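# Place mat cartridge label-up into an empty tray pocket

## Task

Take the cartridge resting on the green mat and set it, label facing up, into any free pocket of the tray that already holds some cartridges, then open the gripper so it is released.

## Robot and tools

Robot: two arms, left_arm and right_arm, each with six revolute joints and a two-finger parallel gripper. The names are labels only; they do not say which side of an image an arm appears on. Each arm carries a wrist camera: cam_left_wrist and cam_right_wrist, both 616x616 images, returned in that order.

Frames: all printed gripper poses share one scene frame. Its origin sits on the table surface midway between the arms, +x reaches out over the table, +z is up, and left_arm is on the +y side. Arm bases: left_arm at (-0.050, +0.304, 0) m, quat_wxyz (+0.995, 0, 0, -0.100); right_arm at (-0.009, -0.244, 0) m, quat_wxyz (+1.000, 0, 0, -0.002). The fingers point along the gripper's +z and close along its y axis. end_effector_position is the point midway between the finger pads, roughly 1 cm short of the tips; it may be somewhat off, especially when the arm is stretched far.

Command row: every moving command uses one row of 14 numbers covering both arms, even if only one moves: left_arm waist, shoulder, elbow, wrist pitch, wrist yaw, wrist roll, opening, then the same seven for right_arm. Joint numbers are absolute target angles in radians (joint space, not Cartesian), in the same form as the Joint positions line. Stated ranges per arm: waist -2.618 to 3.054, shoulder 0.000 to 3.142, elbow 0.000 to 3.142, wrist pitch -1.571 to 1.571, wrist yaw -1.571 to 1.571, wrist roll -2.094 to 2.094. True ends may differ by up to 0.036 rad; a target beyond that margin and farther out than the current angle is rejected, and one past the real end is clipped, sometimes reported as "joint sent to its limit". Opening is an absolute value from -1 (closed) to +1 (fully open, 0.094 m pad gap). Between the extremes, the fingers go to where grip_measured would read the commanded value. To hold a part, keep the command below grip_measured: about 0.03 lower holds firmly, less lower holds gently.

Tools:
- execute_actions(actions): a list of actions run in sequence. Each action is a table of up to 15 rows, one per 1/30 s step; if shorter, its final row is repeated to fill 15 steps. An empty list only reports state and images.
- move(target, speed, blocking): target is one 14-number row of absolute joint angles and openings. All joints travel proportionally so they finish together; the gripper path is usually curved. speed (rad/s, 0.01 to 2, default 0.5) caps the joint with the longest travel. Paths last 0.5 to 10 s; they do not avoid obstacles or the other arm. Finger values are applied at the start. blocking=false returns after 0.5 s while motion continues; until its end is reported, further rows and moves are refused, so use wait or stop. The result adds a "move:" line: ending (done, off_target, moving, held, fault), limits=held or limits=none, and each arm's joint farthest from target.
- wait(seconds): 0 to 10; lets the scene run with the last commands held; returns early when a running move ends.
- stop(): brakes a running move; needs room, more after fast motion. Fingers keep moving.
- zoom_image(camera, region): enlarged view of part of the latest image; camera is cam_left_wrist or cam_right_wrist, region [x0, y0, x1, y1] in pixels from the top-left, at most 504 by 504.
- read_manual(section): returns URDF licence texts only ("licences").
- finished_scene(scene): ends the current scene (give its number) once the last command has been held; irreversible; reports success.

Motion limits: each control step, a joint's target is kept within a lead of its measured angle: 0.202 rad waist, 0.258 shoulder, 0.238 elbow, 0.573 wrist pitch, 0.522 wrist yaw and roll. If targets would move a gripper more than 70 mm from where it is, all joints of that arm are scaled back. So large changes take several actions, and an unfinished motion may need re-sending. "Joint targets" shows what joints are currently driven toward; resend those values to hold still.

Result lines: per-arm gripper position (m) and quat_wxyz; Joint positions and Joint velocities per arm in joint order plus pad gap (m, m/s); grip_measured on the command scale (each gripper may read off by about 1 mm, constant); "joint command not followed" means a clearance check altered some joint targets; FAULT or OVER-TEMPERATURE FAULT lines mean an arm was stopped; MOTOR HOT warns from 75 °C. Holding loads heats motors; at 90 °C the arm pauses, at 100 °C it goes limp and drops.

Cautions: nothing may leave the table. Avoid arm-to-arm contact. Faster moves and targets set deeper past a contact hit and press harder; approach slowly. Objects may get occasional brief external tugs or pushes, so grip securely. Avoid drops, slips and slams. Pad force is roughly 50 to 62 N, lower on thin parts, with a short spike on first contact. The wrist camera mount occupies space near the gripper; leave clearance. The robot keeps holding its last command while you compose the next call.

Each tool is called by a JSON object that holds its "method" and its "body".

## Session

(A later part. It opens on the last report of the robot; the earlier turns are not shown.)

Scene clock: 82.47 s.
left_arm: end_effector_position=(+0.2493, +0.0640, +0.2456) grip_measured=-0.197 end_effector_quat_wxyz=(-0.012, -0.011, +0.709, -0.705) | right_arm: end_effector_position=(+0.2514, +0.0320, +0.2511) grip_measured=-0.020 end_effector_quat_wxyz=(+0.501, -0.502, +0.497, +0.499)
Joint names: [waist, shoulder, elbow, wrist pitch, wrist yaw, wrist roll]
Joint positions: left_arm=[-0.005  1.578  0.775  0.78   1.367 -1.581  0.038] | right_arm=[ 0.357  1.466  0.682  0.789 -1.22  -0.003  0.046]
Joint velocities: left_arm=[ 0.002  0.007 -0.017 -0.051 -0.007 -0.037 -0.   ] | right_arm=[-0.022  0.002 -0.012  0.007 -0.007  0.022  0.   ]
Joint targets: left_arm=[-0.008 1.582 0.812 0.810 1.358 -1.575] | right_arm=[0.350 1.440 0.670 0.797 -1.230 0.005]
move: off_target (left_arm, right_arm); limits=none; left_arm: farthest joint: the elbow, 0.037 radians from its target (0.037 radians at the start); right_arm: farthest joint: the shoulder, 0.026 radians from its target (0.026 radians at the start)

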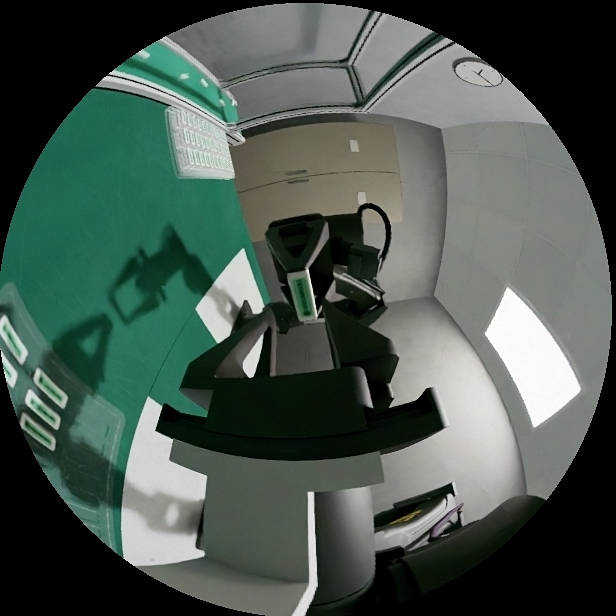

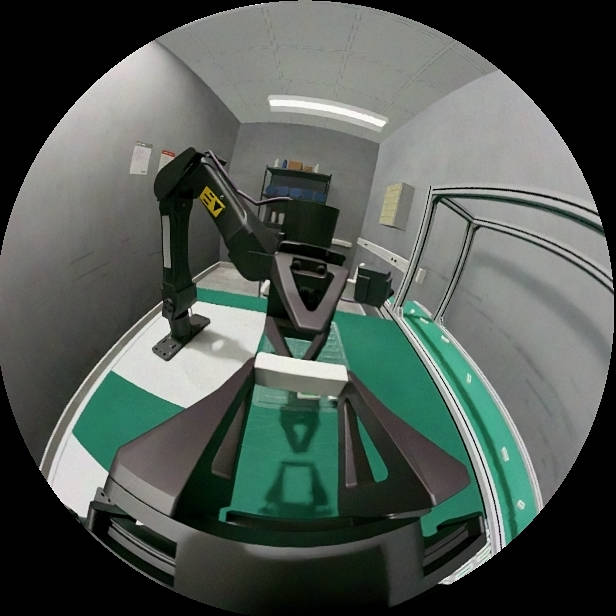

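{"method": "move", "body": {"target": [-0.045,1.582,0.822,0.81,1.32,-1.575,-0.2, 0.35,1.44,0.67,0.797,-1.23,0.005,-0.055], "speed": 0.1}}

{"method": "zoom_image", "body": {"camera": "cam_left_wrist", "region": [200, 200, 400, 400]}}

{"method": "zoom_image", "body": {"camera": "cam_right_wrist", "region": [200, 230, 400, 430]}}

Scene clock: 87.90 s.
left_arm: end_effector_position=(+0.2492, +0.0533, +0.2496) grip_measured=-0.197 end_effector_quat_wxyz=(-0.007, -0.008, +0.708, -0.706) | right_arm: end_effector_position=(+0.2514, +0.0320, +0.2511) grip_measured=-0.020 end_effector_quat_wxyz=(+0.501, -0.502, +0.497, +0.499)
Joint names: [waist, shoulder, elbow, wrist pitch, wrist yaw, wrist roll]
Joint positions: left_arm=[-0.039  1.578  0.787  0.782  1.33  -1.583  0.038] | right_arm=[ 0.357  1.466  0.682  0.789 -1.22  -0.003  0.046]
Joint velocities: left_arm=[-0.007 -0.007  0.002 -0.007  0.037 -0.037 -0.001] | right_arm=[-0.002 -0.002 -0.022  0.007 -0.022 -0.066 -0.001]
Joint targets: left_arm=[-0.045 1.582 0.822 0.810 1.320 -1.575] | right_arm=[0.350 1.440 0.670 0.797 -1.230 0.005]
move: off_target (left_arm, right_arm); limits=none; left_arm: farthest joint: the elbow, 0.035 radians from its target (0.047 radians at the start); right_arm: farthest joint: the shoulder, 0.026 radians from its target (0.026 radians at the start)

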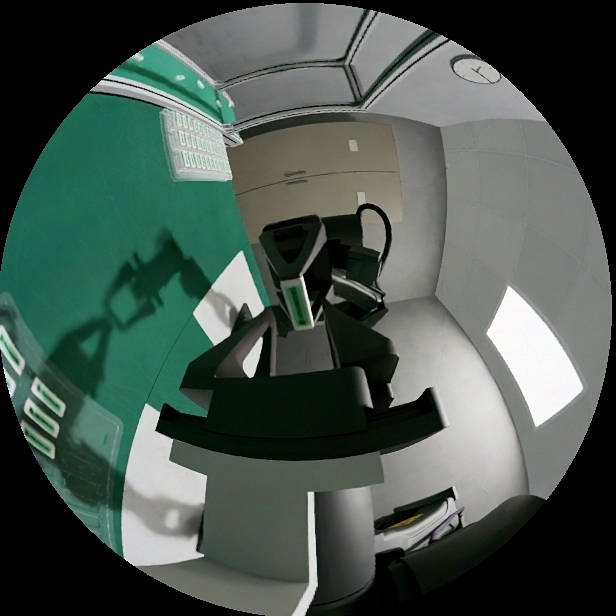

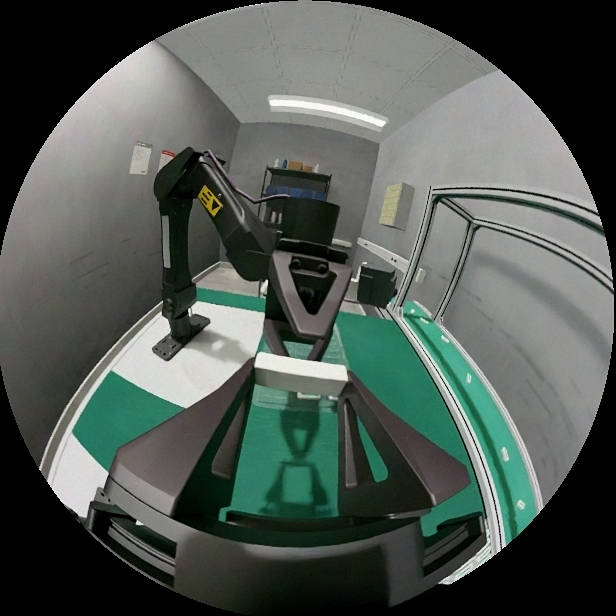

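Region (200, 200, 400, 400) of cam_left_wrist's 616x616 image, scaled by 2.520, with more detail than that image has.

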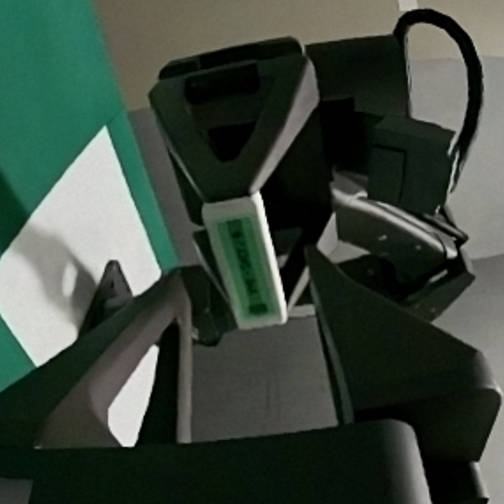

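Region (200, 230, 400, 430) of cam_right_wrist's 616x616 image, scaled by 2.520, with more detail than that image has.

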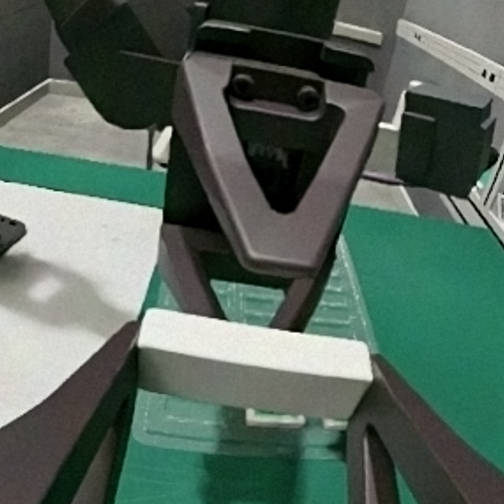

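{"method": "move", "body": {"target": [-0.07,1.582,0.822,0.81,1.295,-1.575,-0.5, 0.35,1.44,0.67,0.797,-1.23,0.005,-0.055], "speed": 0.1}}

{"method": "zoom_image", "body": {"camera": "cam_left_wrist", "region": [230, 240, 370, 380]}}

{"method": "zoom_image", "body": {"camera": "cam_right_wrist", "region": [230, 280, 370, 420]}}

Scene clock: 92.07 s.
left_arm: end_effector_position=(+0.2474, +0.0460, +0.2493) grip_measured=-0.497 end_effector_quat_wxyz=(-0.008, -0.009, +0.708, -0.706) | right_arm: end_effector_position=(+0.2514, +0.0320, +0.2511) grip_measured=-0.020 end_effector_quat_wxyz=(+0.501, -0.502, +0.497, +0.499)
Joint names: [waist, shoulder, elbow, wrist pitch, wrist yaw, wrist roll]
Joint positions: left_arm=[-0.064  1.578  0.787  0.78   1.305 -1.585  0.024] | right_arm=[ 0.357  1.466  0.682  0.789 -1.22  -0.003  0.046]
Joint velocities: left_arm=[-0.012 -0.032 -0.007  0.037 -0.007 -0.007 -0.   ] | right_arm=[-0.002  0.002  0.012 -0.037 -0.007  0.022 -0.   ]
Joint targets: left_arm=[-0.070 1.582 0.822 0.810 1.295 -1.575] | right_arm=[0.350 1.440 0.670 0.797 -1.230 0.005]
move: off_target (left_arm, right_arm); limits=none; left_arm: farthest joint: the elbow, 0.035 radians from its target (0.035 radians at the start); right_arm: farthest joint: the shoulder, 0.026 radians from its target (0.026 radians at the start)

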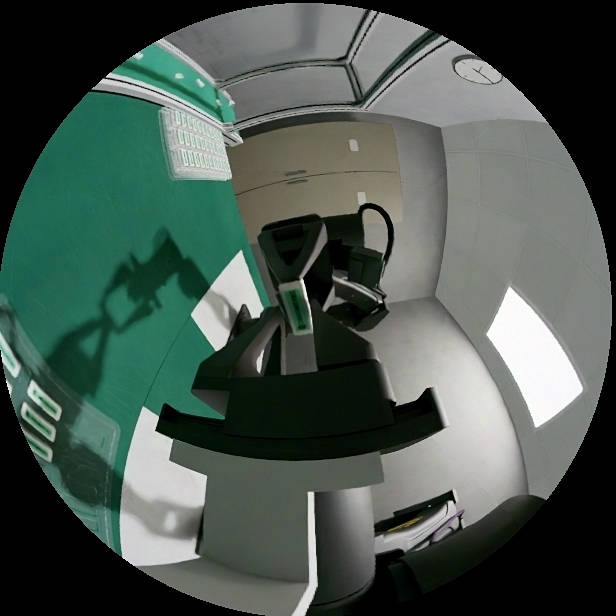

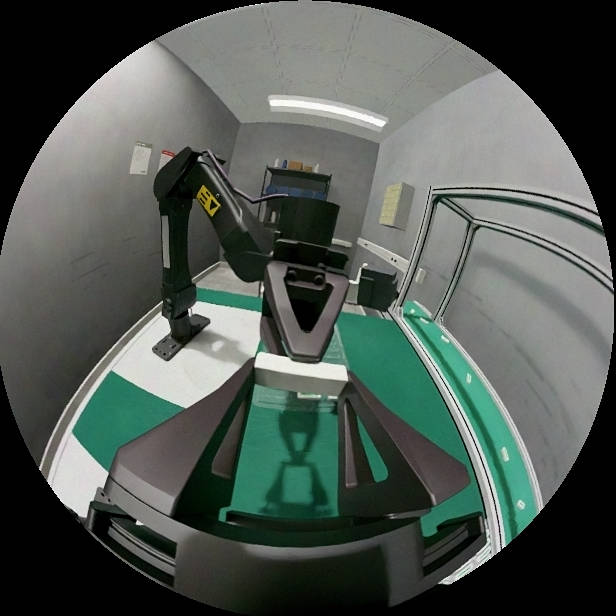

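Region (230, 240, 370, 380) of cam_left_wrist's 616x616 image, scaled by 3.600, with more detail than that image has.

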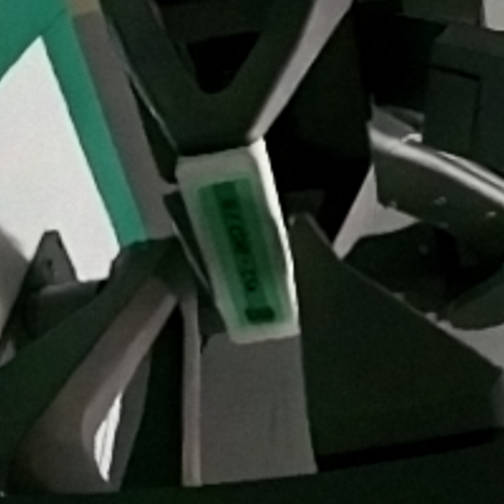

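Region (230, 280, 370, 420) of cam_right_wrist's 616x616 image, scaled by 3.600, with more detail than that image has.

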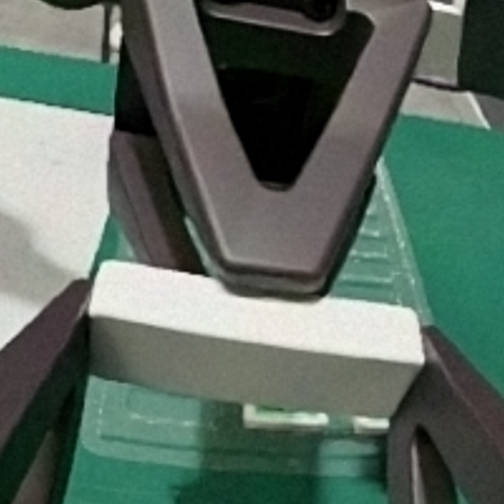

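{"method": "execute_actions", "body": {"actions": [[[-0.07,1.582,0.822,0.81,1.295,-1.575,-0.55, 0.35,1.44,0.67,0.797,-1.23,0.005,-0.055],[-0.07,1.582,0.822,0.81,1.295,-1.575,-0.58, 0.35,1.44,0.67,0.797,-1.23,0.005,-0.055],[-0.07,1.582,0.822,0.81,1.295,-1.575,-0.6, 0.35,1.44,0.67,0.797,-1.23,0.005,-0.055],[-0.07,1.582,0.822,0.81,1.295,-1.575,-0.62, 0.35,1.44,0.67,0.797,-1.23,0.005,-0.055],[-0.07,1.582,0.822,0.81,1.295,-1.575,-0.64, 0.35,1.44,0.67,0.797,-1.23,0.005,-0.055]]]}}

{"method": "zoom_image", "body": {"camera": "cam_left_wrist", "region": [230, 240, 370, 380]}}

{"method": "zoom_image", "body": {"camera": "cam_right_wrist", "region": [230, 280, 370, 420]}}

Scene clock: 101.03 s.
left_arm: end_effector_position=(+0.2475, +0.0460, +0.2497) grip_measured=-0.636 end_effector_quat_wxyz=(-0.007, -0.008, +0.708, -0.706) | right_arm: end_effector_position=(+0.2514, +0.0320, +0.2511) grip_measured=-0.020 end_effector_quat_wxyz=(+0.501, -0.502, +0.497, +0.499)
Joint names: [waist, shoulder, elbow, wrist pitch, wrist yaw, wrist roll]
Joint positions: left_arm=[-0.064  1.578  0.787  0.783  1.304 -1.585  0.017] | right_arm=[ 0.357  1.466  0.682  0.789 -1.22  -0.003  0.046]
Joint velocities: left_arm=[-0.007  0.002  0.002 -0.007 -0.022  0.022  0.001] | right_arm=[ 0.007 -0.002  0.017  0.11  -0.007 -0.007  0.001]
Joint targets: left_arm=[-0.070 1.582 0.822 0.810 1.295 -1.575] | right_arm=[0.350 1.440 0.670 0.797 -1.230 0.005]

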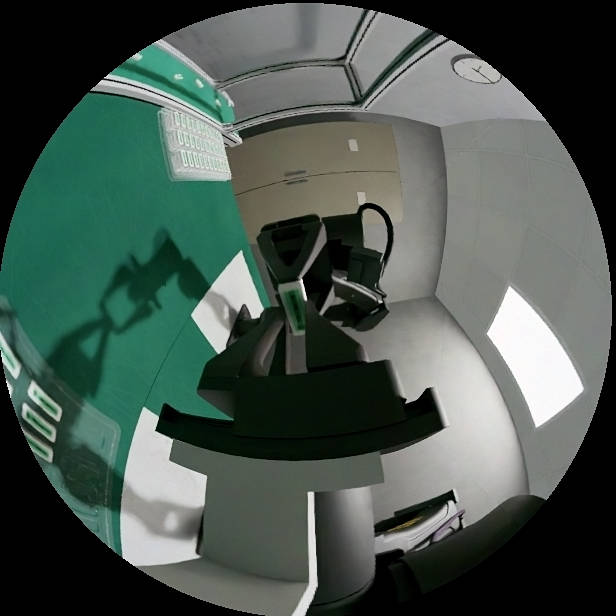

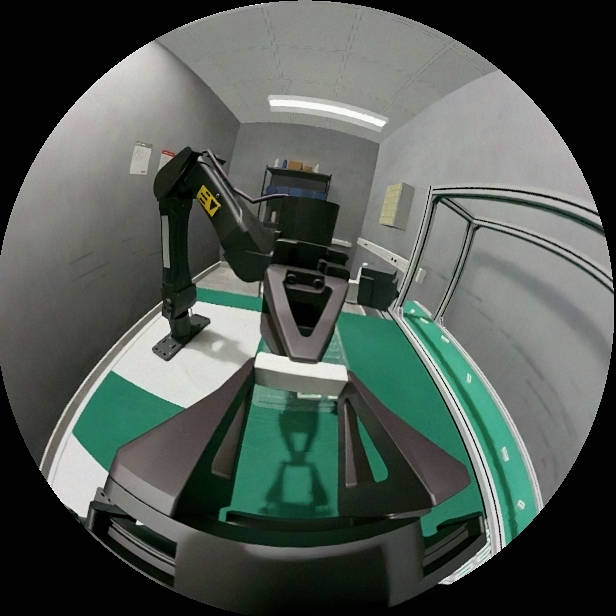

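Region (230, 240, 370, 380) of cam_left_wrist's 616x616 image, scaled by 3.600, with more detail than that image has.

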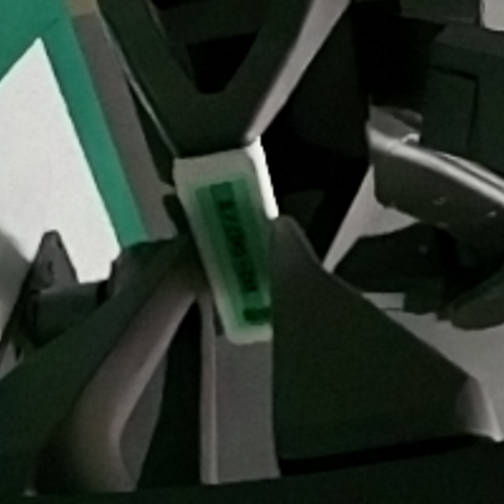

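Region (230, 280, 370, 420) of cam_right_wrist's 616x616 image, scaled by 3.600, with more detail than that image has.

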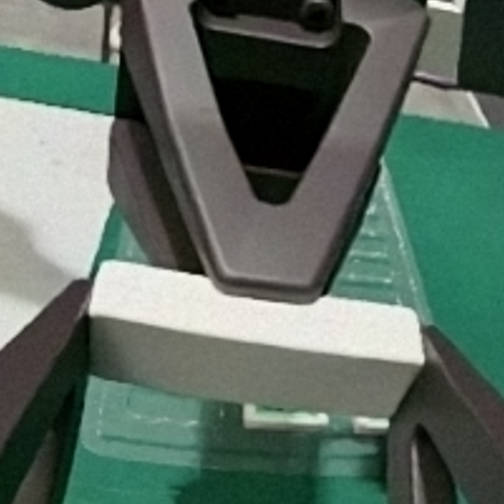

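{"method": "execute_actions", "body": {"actions": [[[-0.07,1.582,0.822,0.81,1.3,-1.575,-0.56, 0.35,1.44,0.67,0.797,-1.23,0.005,-0.055],[-0.07,1.582,0.822,0.81,1.3,-1.575,-0.56, 0.35,1.44,0.67,0.797,-1.23,0.005,-0.055],[-0.075,1.582,0.822,0.81,1.3,-1.575,-0.56, 0.35,1.44,0.67,0.797,-1.23,0.005,-0.055],[-0.08,1.582,0.822,0.81,1.3,-1.575,-0.56, 0.35,1.44,0.67,0.797,-1.23,0.005,-0.055],[-0.083,1.582,0.822,0.81,1.3,-1.575,-0.56, 0.35,1.44,0.67,0.797,-1.23,0.005,-0.055]],[[-0.083,1.582,0.822,0.81,1.3,-1.575,-0.6, 0.35,1.44,0.67,0.797,-1.23,0.005,-0.055],[-0.083,1.582,0.822,0.81,1.3,-1.575,-0.62, 0.35,1.44,0.67,0.797,-1.23,0.005,-0.055],[-0.083,1.582,0.822,0.81,1.3,-1.575,-0.64, 0.35,1.44,0.67,0.797,-1.23,0.005,-0.055],[-0.083,1.582,0.822,0.81,1.3,-1.575,-0.66, 0.35,1.44,0.67,0.797,-1.23,0.005,-0.055],[-0.083,1.582,0.822,0.81,1.3,-1.575,-0.68, 0.35,1.44,0.67,0.797,-1.23,0.005,-0.055]]]}}

{"method": "zoom_image", "body": {"camera": "cam_right_wrist", "region": [230, 280, 370, 420]}}

Scene clock: 108.40 s.
left_arm: end_effector_position=(+0.2440, +0.0420, +0.2498) grip_measured=-0.661 end_effector_quat_wxyz=(-0.011, -0.003, +0.708, -0.706) | right_arm: end_effector_position=(+0.2514, +0.0320, +0.2511) grip_measured=-0.020 end_effector_quat_wxyz=(+0.502, -0.502, +0.497, +0.499)
Joint names: [waist, shoulder, elbow, wrist pitch, wrist yaw, wrist roll]
Joint positions: left_arm=[-0.077  1.578  0.787  0.784  1.304 -1.585  0.016] | right_arm=[ 0.357  1.466  0.682  0.789 -1.22  -0.003  0.046]
Joint velocities: left_arm=[-0.002 -0.007  0.002 -0.037 -0.022  0.007  0.   ] | right_arm=[ 0.012 -0.017 -0.017  0.066  0.037 -0.051 -0.001]
Joint targets: left_arm=[-0.083 1.582 0.822 0.810 1.300 -1.575] | right_arm=[0.350 1.440 0.670 0.797 -1.230 0.005]

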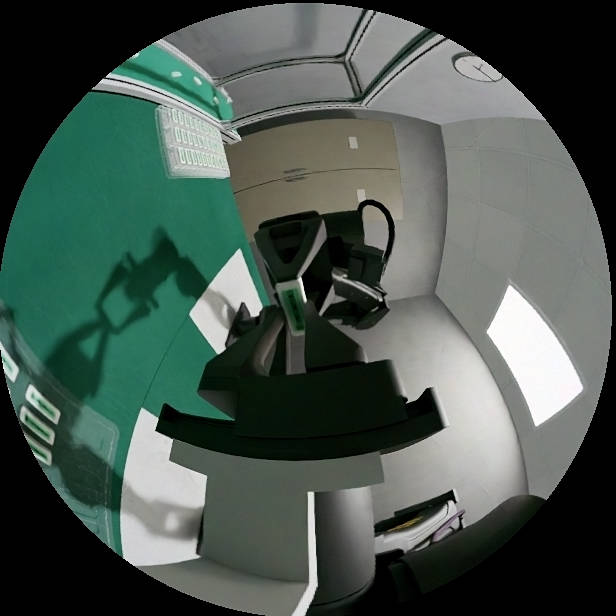

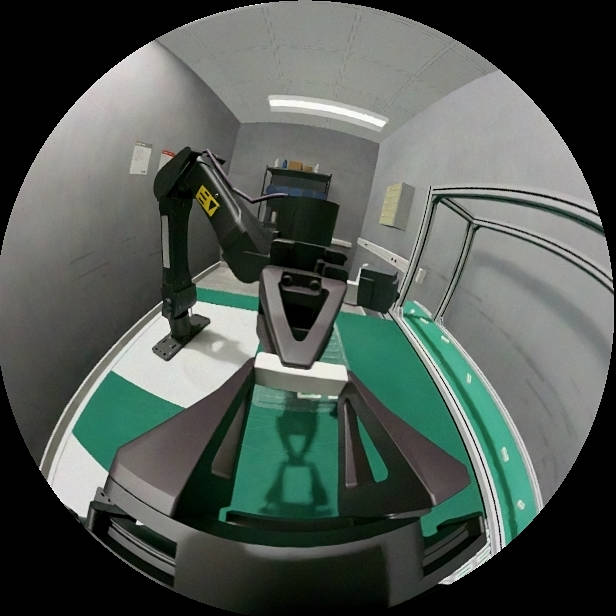

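Region (230, 280, 370, 420) of cam_right_wrist's 616x616 image, scaled by 3.600, with more detail than that image has.

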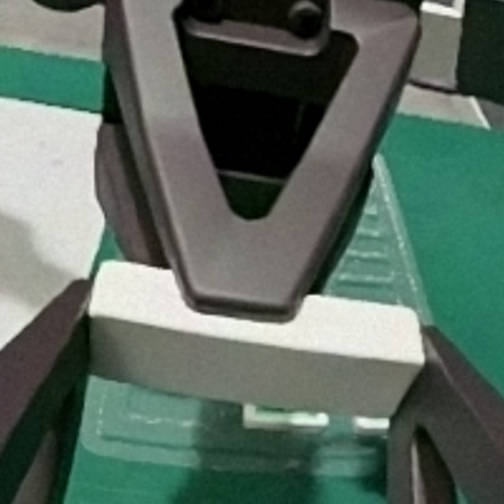

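{"method": "execute_actions", "body": {"actions": [[[-0.083,1.582,0.822,0.81,1.3,-1.575,-0.7, 0.35,1.44,0.67,0.797,-1.23,0.005,-0.055],[-0.083,1.582,0.822,0.81,1.3,-1.575,-0.7, 0.35,1.44,0.67,0.797,-1.23,0.005,-0.055],[-0.083,1.582,0.822,0.81,1.3,-1.575,-0.7, 0.35,1.44,0.67,0.797,-1.23,0.005,-0.055],[-0.083,1.582,0.822,0.81,1.3,-1.575,-0.7, 0.35,1.44,0.67,0.797,-1.23,0.005,-0.055],[-0.083,1.582,0.822,0.81,1.3,-1.575,-0.7, 0.35,1.44,0.67,0.797,-1.23,0.005,-0.055],[-0.083,1.582,0.822,0.81,1.3,-1.575,-0.7, 0.35,1.44,0.67,0.797,-1.23,0.005,0.5]]]}}

{"method": "move", "body": {"target": [-0.083,1.582,0.822,0.81,1.3,-1.575,-0.7, 0.2,1.44,0.67,0.797,-1.38,0.005,0.5], "speed": 0.4}}

{"method": "move", "body": {"target": [-0.071,1.635,1.165,-1.08,-0.01,-0.262,-0.7, 0.2,1.88,0.45,1.44,-1.38,0.005,0.5], "speed": 1.0}}

Scene clock: 117.27 s.
left_arm: end_effector_position=(+0.2440, +0.0420, +0.2498) grip_measured=-0.662 end_effector_quat_wxyz=(-0.011, -0.003, +0.708, -0.706) | right_arm: end_effector_position=(+0.2513, +0.0319, +0.2512) grip_measured=+0.498 end_effector_quat_wxyz=(+0.502, -0.502, +0.497, +0.499)
Joint names: [waist, shoulder, elbow, wrist pitch, wrist yaw, wrist roll]
Joint positions: left_arm=[-0.077  1.578  0.787  0.784  1.304 -1.585  0.016] | right_arm=[ 0.357  1.466  0.682  0.79  -1.221 -0.003  0.07 ]
Joint velocities: left_arm=[-0.002  0.002  0.002 -0.051 -0.007 -0.081 -0.   ] | right_arm=[ 0.002 -0.002 -0.012 -0.037  0.037 -0.051  0.   ]
Joint targets: left_arm=[-0.083 1.582 0.822 0.810 1.300 -1.575] | right_arm=[0.350 1.440 0.670 0.797 -1.230 0.005]

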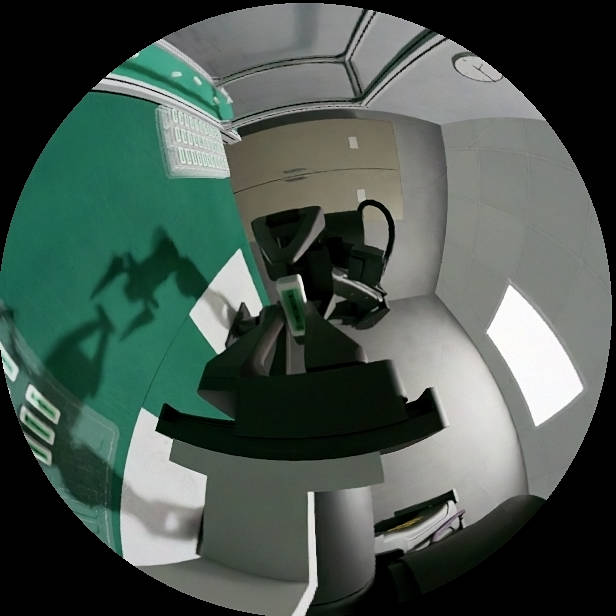

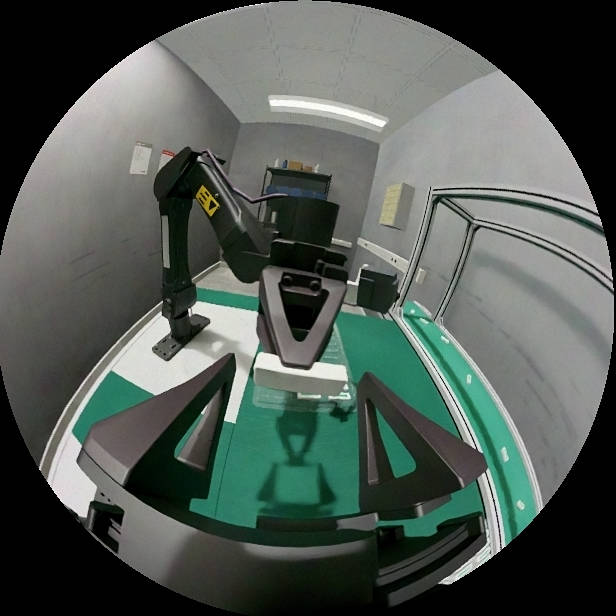

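Scene clock: 118.40 s.
left_arm: end_effector_position=(+0.2440, +0.0420, +0.2492) grip_measured=-0.662 end_effector_quat_wxyz=(-0.014, -0.005, +0.708, -0.706) | right_arm: end_effector_position=(+0.2637, -0.0087, +0.2511) grip_measured=+0.498 end_effector_quat_wxyz=(+0.503, -0.502, +0.497, +0.498)
Joint names: [waist, shoulder, elbow, wrist pitch, wrist yaw, wrist roll]
Joint positions: left_arm=[-0.077  1.578  0.787  0.779  1.304 -1.586  0.016] | right_arm=[ 0.205  1.466  0.682  0.79  -1.369 -0.003  0.07 ]
Joint velocities: left_arm=[-0.007  0.017  0.002 -0.037 -0.007  0.022  0.   ] | right_arm=[ 0.002  0.002 -0.002 -0.007 -0.11   0.007 -0.   ]
Joint targets: left_arm=[-0.083 1.582 0.822 0.810 1.300 -1.575] | right_arm=[0.200 1.440 0.670 0.797 -1.380 0.005]
move: off_target (left_arm, right_arm); limits=none; left_arm: farthest joint: the elbow, 0.035 radians from its target (0.035 radians at the start); right_arm: farthest joint: the shoulder, 0.026 radians from its target (0.026 radians at the start)

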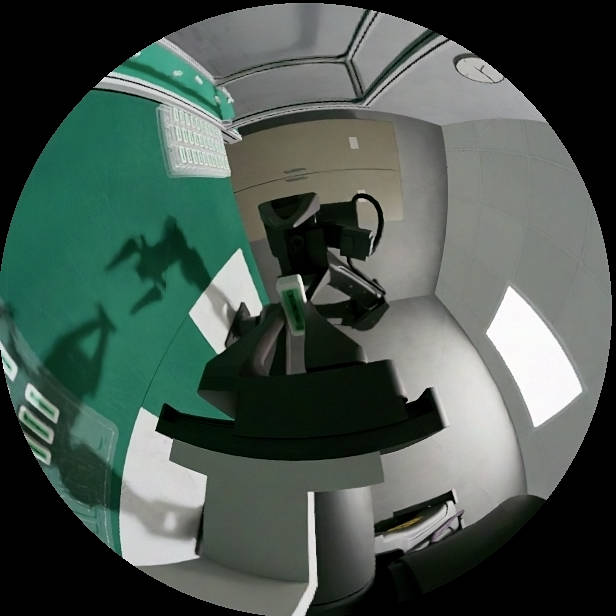

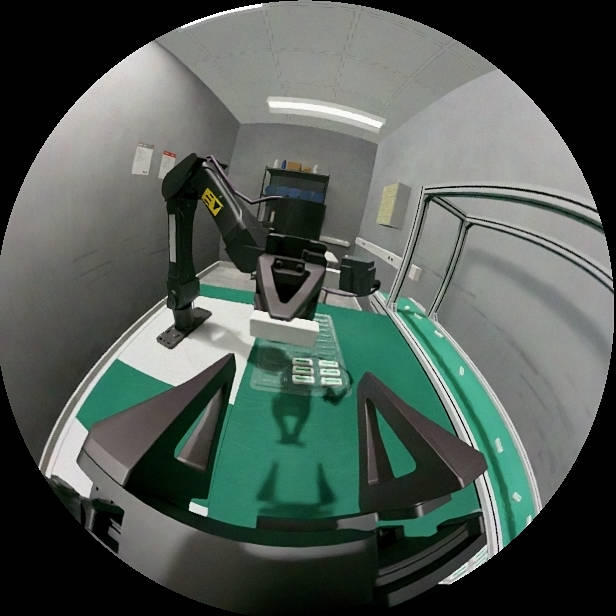

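Scene clock: 121.17 s.
left_arm: end_effector_position=(+0.2169, +0.2284, +0.0686) grip_measured=-0.662 end_effector_quat_wxyz=(-0.004, +0.005, +1.000, +0.001) | right_arm: end_effector_position=(+0.2523, -0.0110, +0.1438) grip_measured=+0.498 end_effector_quat_wxyz=(+0.510, -0.508, +0.489, +0.493)
Joint names: [waist, shoulder, elbow, wrist pitch, wrist yaw, wrist roll]
Joint positions: left_arm=[-0.077  1.63   1.128 -1.078  0.001 -0.269  0.016] | right_arm=[ 0.205  1.862  0.463  1.433 -1.371 -0.003  0.07 ]
Joint velocities: left_arm=[-0.012  0.007 -0.007 -0.022 -0.037 -0.007 -0.001] | right_arm=[-0.002 -0.027 -0.002  0.037 -0.037 -0.022  0.001]
Joint targets: left_arm=[-0.071 1.635 1.165 -1.080 -0.010 -0.262] | right_arm=[0.200 1.880 0.450 1.440 -1.380 0.005]
move: off_target (left_arm); limits=none; left_arm: farthest joint: the elbow, 0.037 radians from its target (0.378 radians at the start); right_arm: farthest joint: the shoulder, 0.018 radians from its target (0.414 radians at the start)

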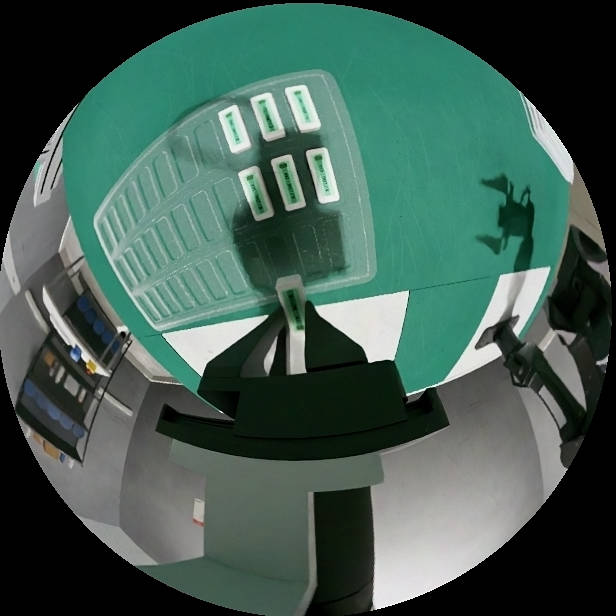

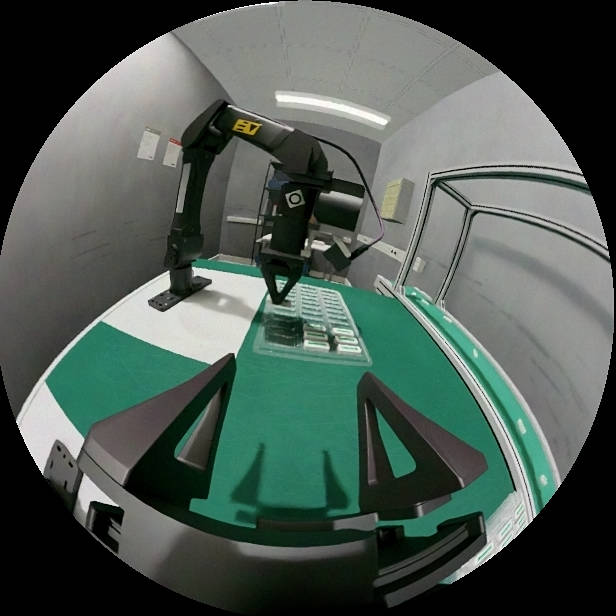

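{"method": "zoom_image", "body": {"camera": "cam_left_wrist", "region": [180, 130, 400, 350]}}

{"method": "zoom_image", "body": {"camera": "cam_right_wrist", "region": [240, 250, 380, 380]}}

Region (180, 130, 400, 350) of cam_left_wrist's 616x616 image, scaled by 2.291, with more detail than that image has.

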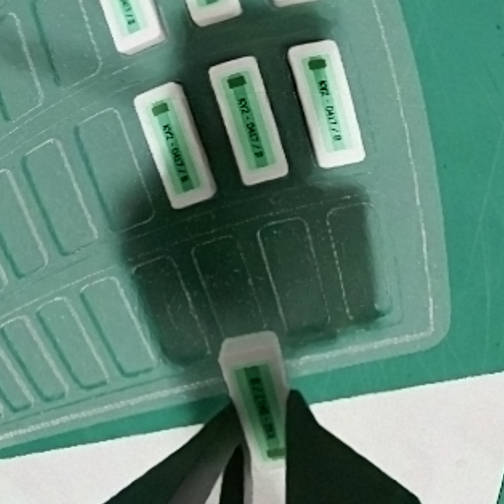

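Region (240, 250, 380, 380) of cam_right_wrist's 616x616 image, scaled by 3.600, with more detail than that image has; it fills the top 468 rows of this view, and the rest is white.

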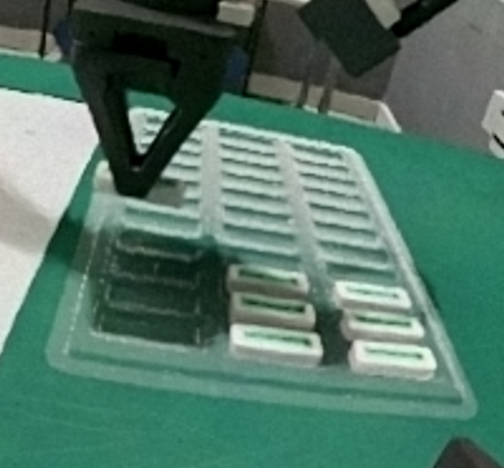

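{"method": "move", "body": {"target": [-0.057,1.711,1.09,-0.937,-0.01,-0.255,-0.7, 0.45,1.88,0.45,1.44,-1.11,0.005,1], "speed": 0.4}}

{"method": "zoom_image", "body": {"camera": "cam_left_wrist", "region": [190, 150, 390, 350]}}

{"method": "zoom_image", "body": {"camera": "cam_right_wrist", "region": [240, 280, 380, 400]}}

Scene clock: 130.23 s.
left_arm: end_effector_position=(+0.2323, +0.2281, +0.0397) grip_measured=-0.662 end_effector_quat_wxyz=(+0.001, +0.002, +1.000, -0.000) | right_arm: end_effector_position=(+0.2332, +0.0498, +0.1452) grip_measured=+1.000 end_effector_quat_wxyz=(+0.514, -0.503, +0.490, +0.493)
Joint names: [waist, shoulder, elbow, wrist pitch, wrist yaw, wrist roll]
Joint positions: left_arm=[-0.064  1.71   1.097 -0.956  0.    -0.261  0.016] | right_arm=[ 0.446  1.862  0.463  1.433 -1.121 -0.003  0.094]
Joint velocities: left_arm=[ 0.002 -0.022  0.002  0.051  0.022 -0.051 -0.   ] | right_arm=[-0.012 -0.037 -0.017 -0.051 -0.007 -0.037  0.   ]
Joint targets: left_arm=[-0.057 1.711 1.090 -0.937 -0.010 -0.255] | right_arm=[0.450 1.880 0.450 1.440 -1.110 0.005]
move: done; limits=none; left_arm: farthest joint: the wrist pitch, 0.019 radians from its target (0.141 radians at the start); right_arm: farthest joint: the shoulder, 0.018 radians from its target (0.018 radians at the start)

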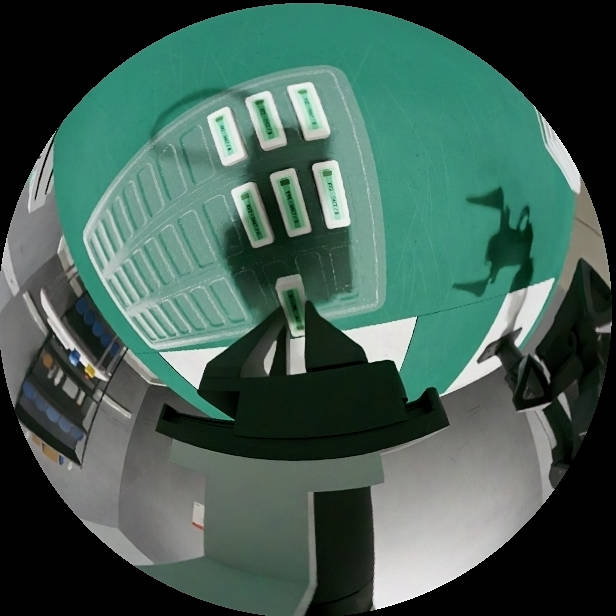

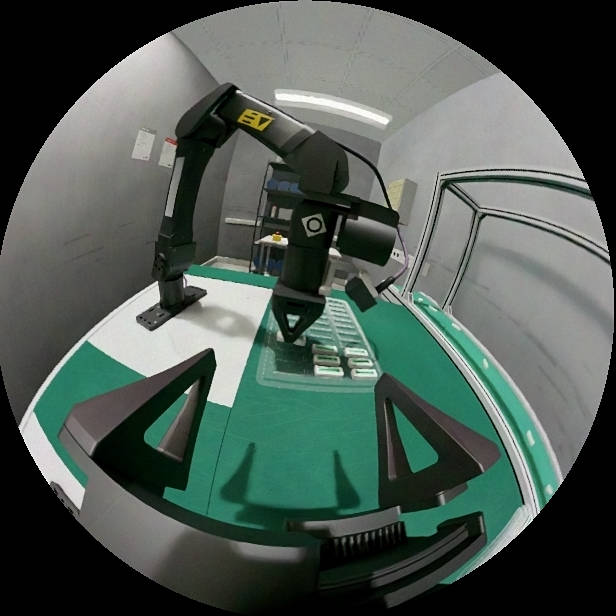

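Region (190, 150, 390, 350) of cam_left_wrist's 616x616 image, scaled by 2.520, with more detail than that image has.

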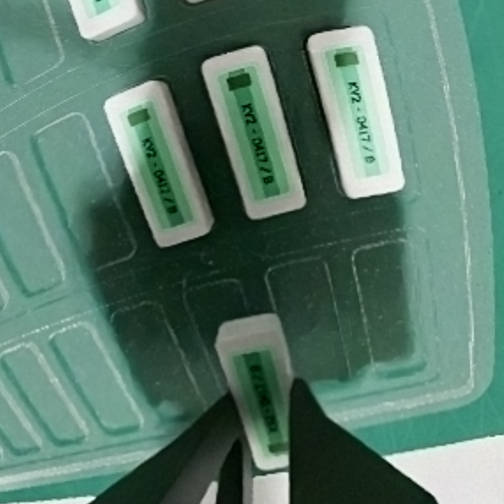

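Region (240, 280, 380, 400) of cam_right_wrist's 616x616 image, scaled by 3.600, with more detail than that image has; it fills the top 432 rows of this view, and the rest is white.

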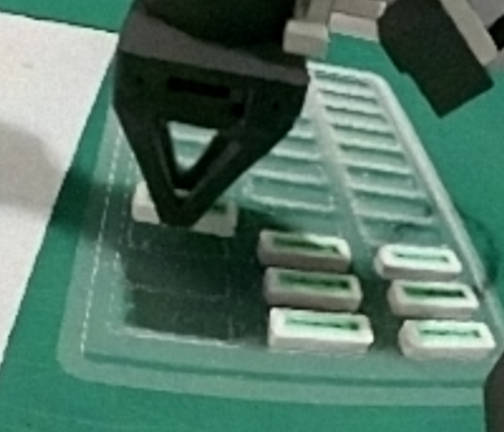

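{"method": "move", "body": {"target": [-0.03,1.667,1.021,-0.848,-0.01,-0.228,-0.7, 0.45,1.88,0.45,1.44,-1.11,0.005,1], "speed": 0.15}}

{"method": "zoom_image", "body": {"camera": "cam_left_wrist", "region": [210, 200, 370, 350]}}

{"method": "zoom_image", "body": {"camera": "cam_right_wrist", "region": [255, 310, 355, 390]}}

Scene clock: 139.27 s.
left_arm: end_effector_position=(+0.2323, +0.2364, +0.0239) grip_measured=-0.662 end_effector_quat_wxyz=(+0.010, +0.001, +1.000, -0.002) | right_arm: end_effector_position=(+0.2333, +0.0498, +0.1452) grip_measured=+1.000 end_effector_quat_wxyz=(+0.514, -0.503, +0.490, +0.493)
Joint names: [waist, shoulder, elbow, wrist pitch, wrist yaw, wrist roll]
Joint positions: left_arm=[-0.037  1.71   1.028 -0.868 -0.    -0.235  0.016] | right_arm=[ 0.446  1.862  0.463  1.433 -1.12  -0.003  0.094]
Joint velocities: left_arm=[-0.007  0.022  0.007  0.037 -0.037 -0.022  0.   ] | right_arm=[ 0.002  0.002 -0.027 -0.051 -0.037 -0.051  0.   ]
Joint targets: left_arm=[-0.030 1.667 1.021 -0.848 -0.010 -0.228] | right_arm=[0.450 1.880 0.450 1.440 -1.110 0.005]
move: off_target (left_arm); limits=none; left_arm: farthest joint: the shoulder, 0.043 radians from its target (0.043 radians at the start); right_arm: farthest joint: the shoulder, 0.018 radians from its target (0.018 radians at the start)

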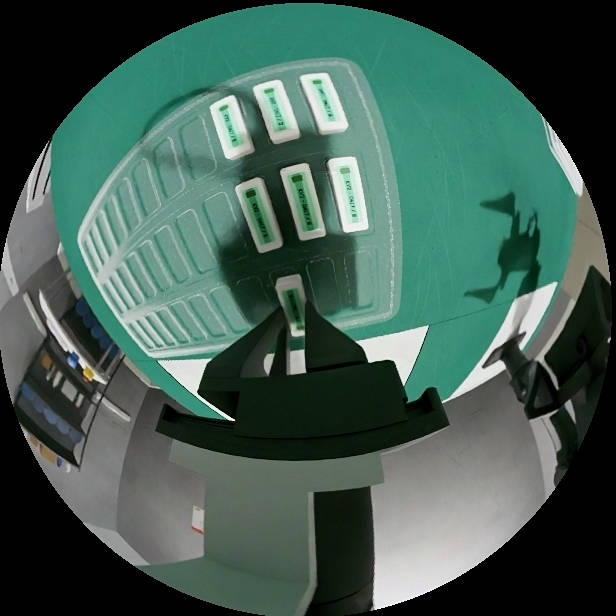

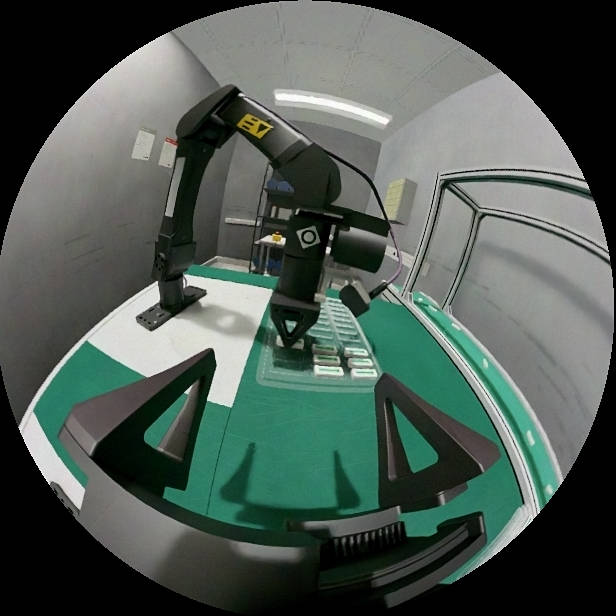

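Region (210, 200, 370, 350) of cam_left_wrist's 616x616 image, scaled by 3.150, with more detail than that image has; it fills the top 472 rows of this view, and the rest is white.

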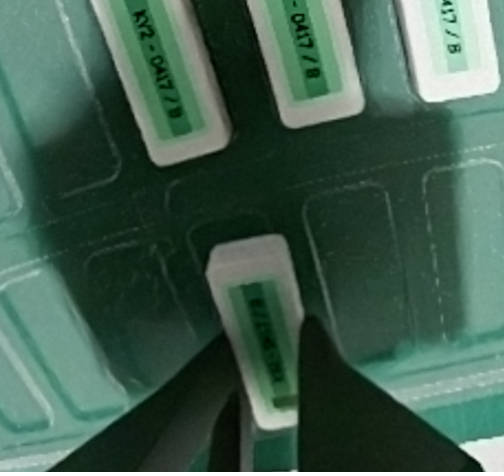

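Region (255, 310, 355, 390) of cam_right_wrist's 616x616 image, scaled by 5.040, with more detail than that image has; it fills the top 403 rows of this view, and the rest is white.

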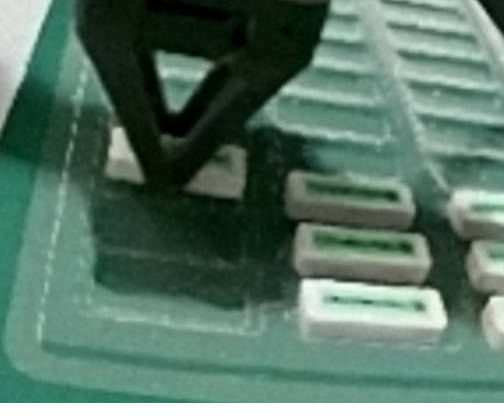

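{"method": "move", "body": {"target": [-0.03,1.69,1.03,-0.838,-0.02,-0.322,-0.7, 0.45,1.88,0.45,1.44,-1.11,0.005,1], "speed": 0.15}}

{"method": "zoom_image", "body": {"camera": "cam_left_wrist", "region": [230, 230, 350, 350]}}

{"method": "zoom_image", "body": {"camera": "cam_right_wrist", "region": [255, 310, 355, 390]}}

Scene clock: 144.00 s.
left_arm: end_effector_position=(+0.2351, +0.2372, +0.0239) grip_measured=-0.662 end_effector_quat_wxyz=(+0.016, -0.038, +0.999, -0.000) | right_arm: end_effector_position=(+0.2333, +0.0498, +0.1452) grip_measured=+1.000 end_effector_quat_wxyz=(+0.514, -0.503, +0.490, +0.493)
Joint names: [waist, shoulder, elbow, wrist pitch, wrist yaw, wrist roll]
Joint positions: left_arm=[-0.037  1.71   1.028 -0.857 -0.009 -0.315  0.016] | right_arm=[ 0.446  1.862  0.463  1.433 -1.12  -0.003  0.094]
Joint velocities: left_arm=[-0.002 -0.002 -0.007 -0.007  0.007 -0.051 -0.   ] | right_arm=[ 0.007 -0.002  0.002 -0.081 -0.022  0.037  0.   ]
Joint targets: left_arm=[-0.030 1.690 1.030 -0.838 -0.020 -0.322] | right_arm=[0.450 1.880 0.450 1.440 -1.110 0.005]
move: done; limits=none; left_arm: farthest joint: the shoulder, 0.020 radians from its target (0.020 radians at the start); right_arm: farthest joint: the shoulder, 0.018 radians from its target (0.018 radians at the start)

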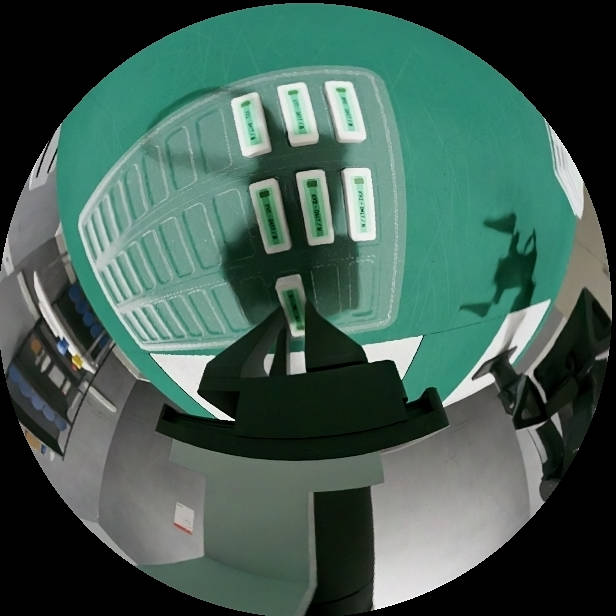

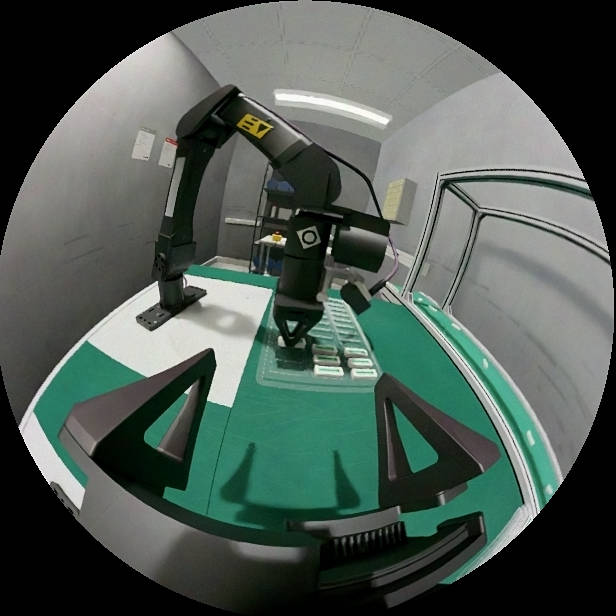

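Region (230, 230, 350, 350) of cam_left_wrist's 616x616 image, scaled by 4.200, with more detail than that image has.

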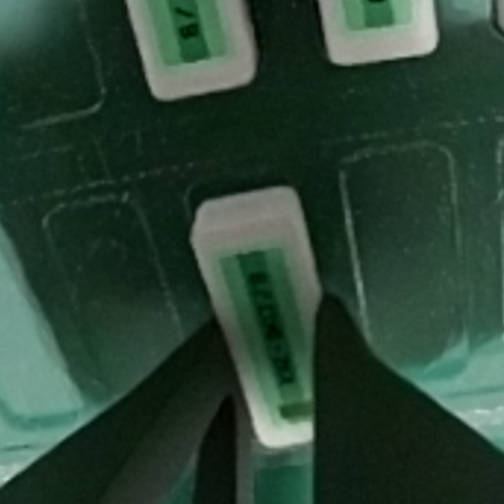

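Region (255, 310, 355, 390) of cam_right_wrist's 616x616 image, scaled by 5.040, with more detail than that image has; it fills the top 403 rows of this view, and the rest is white.

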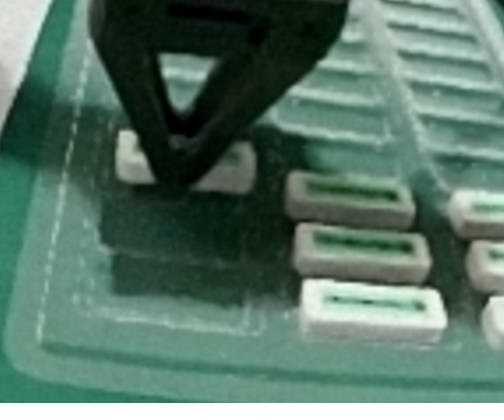

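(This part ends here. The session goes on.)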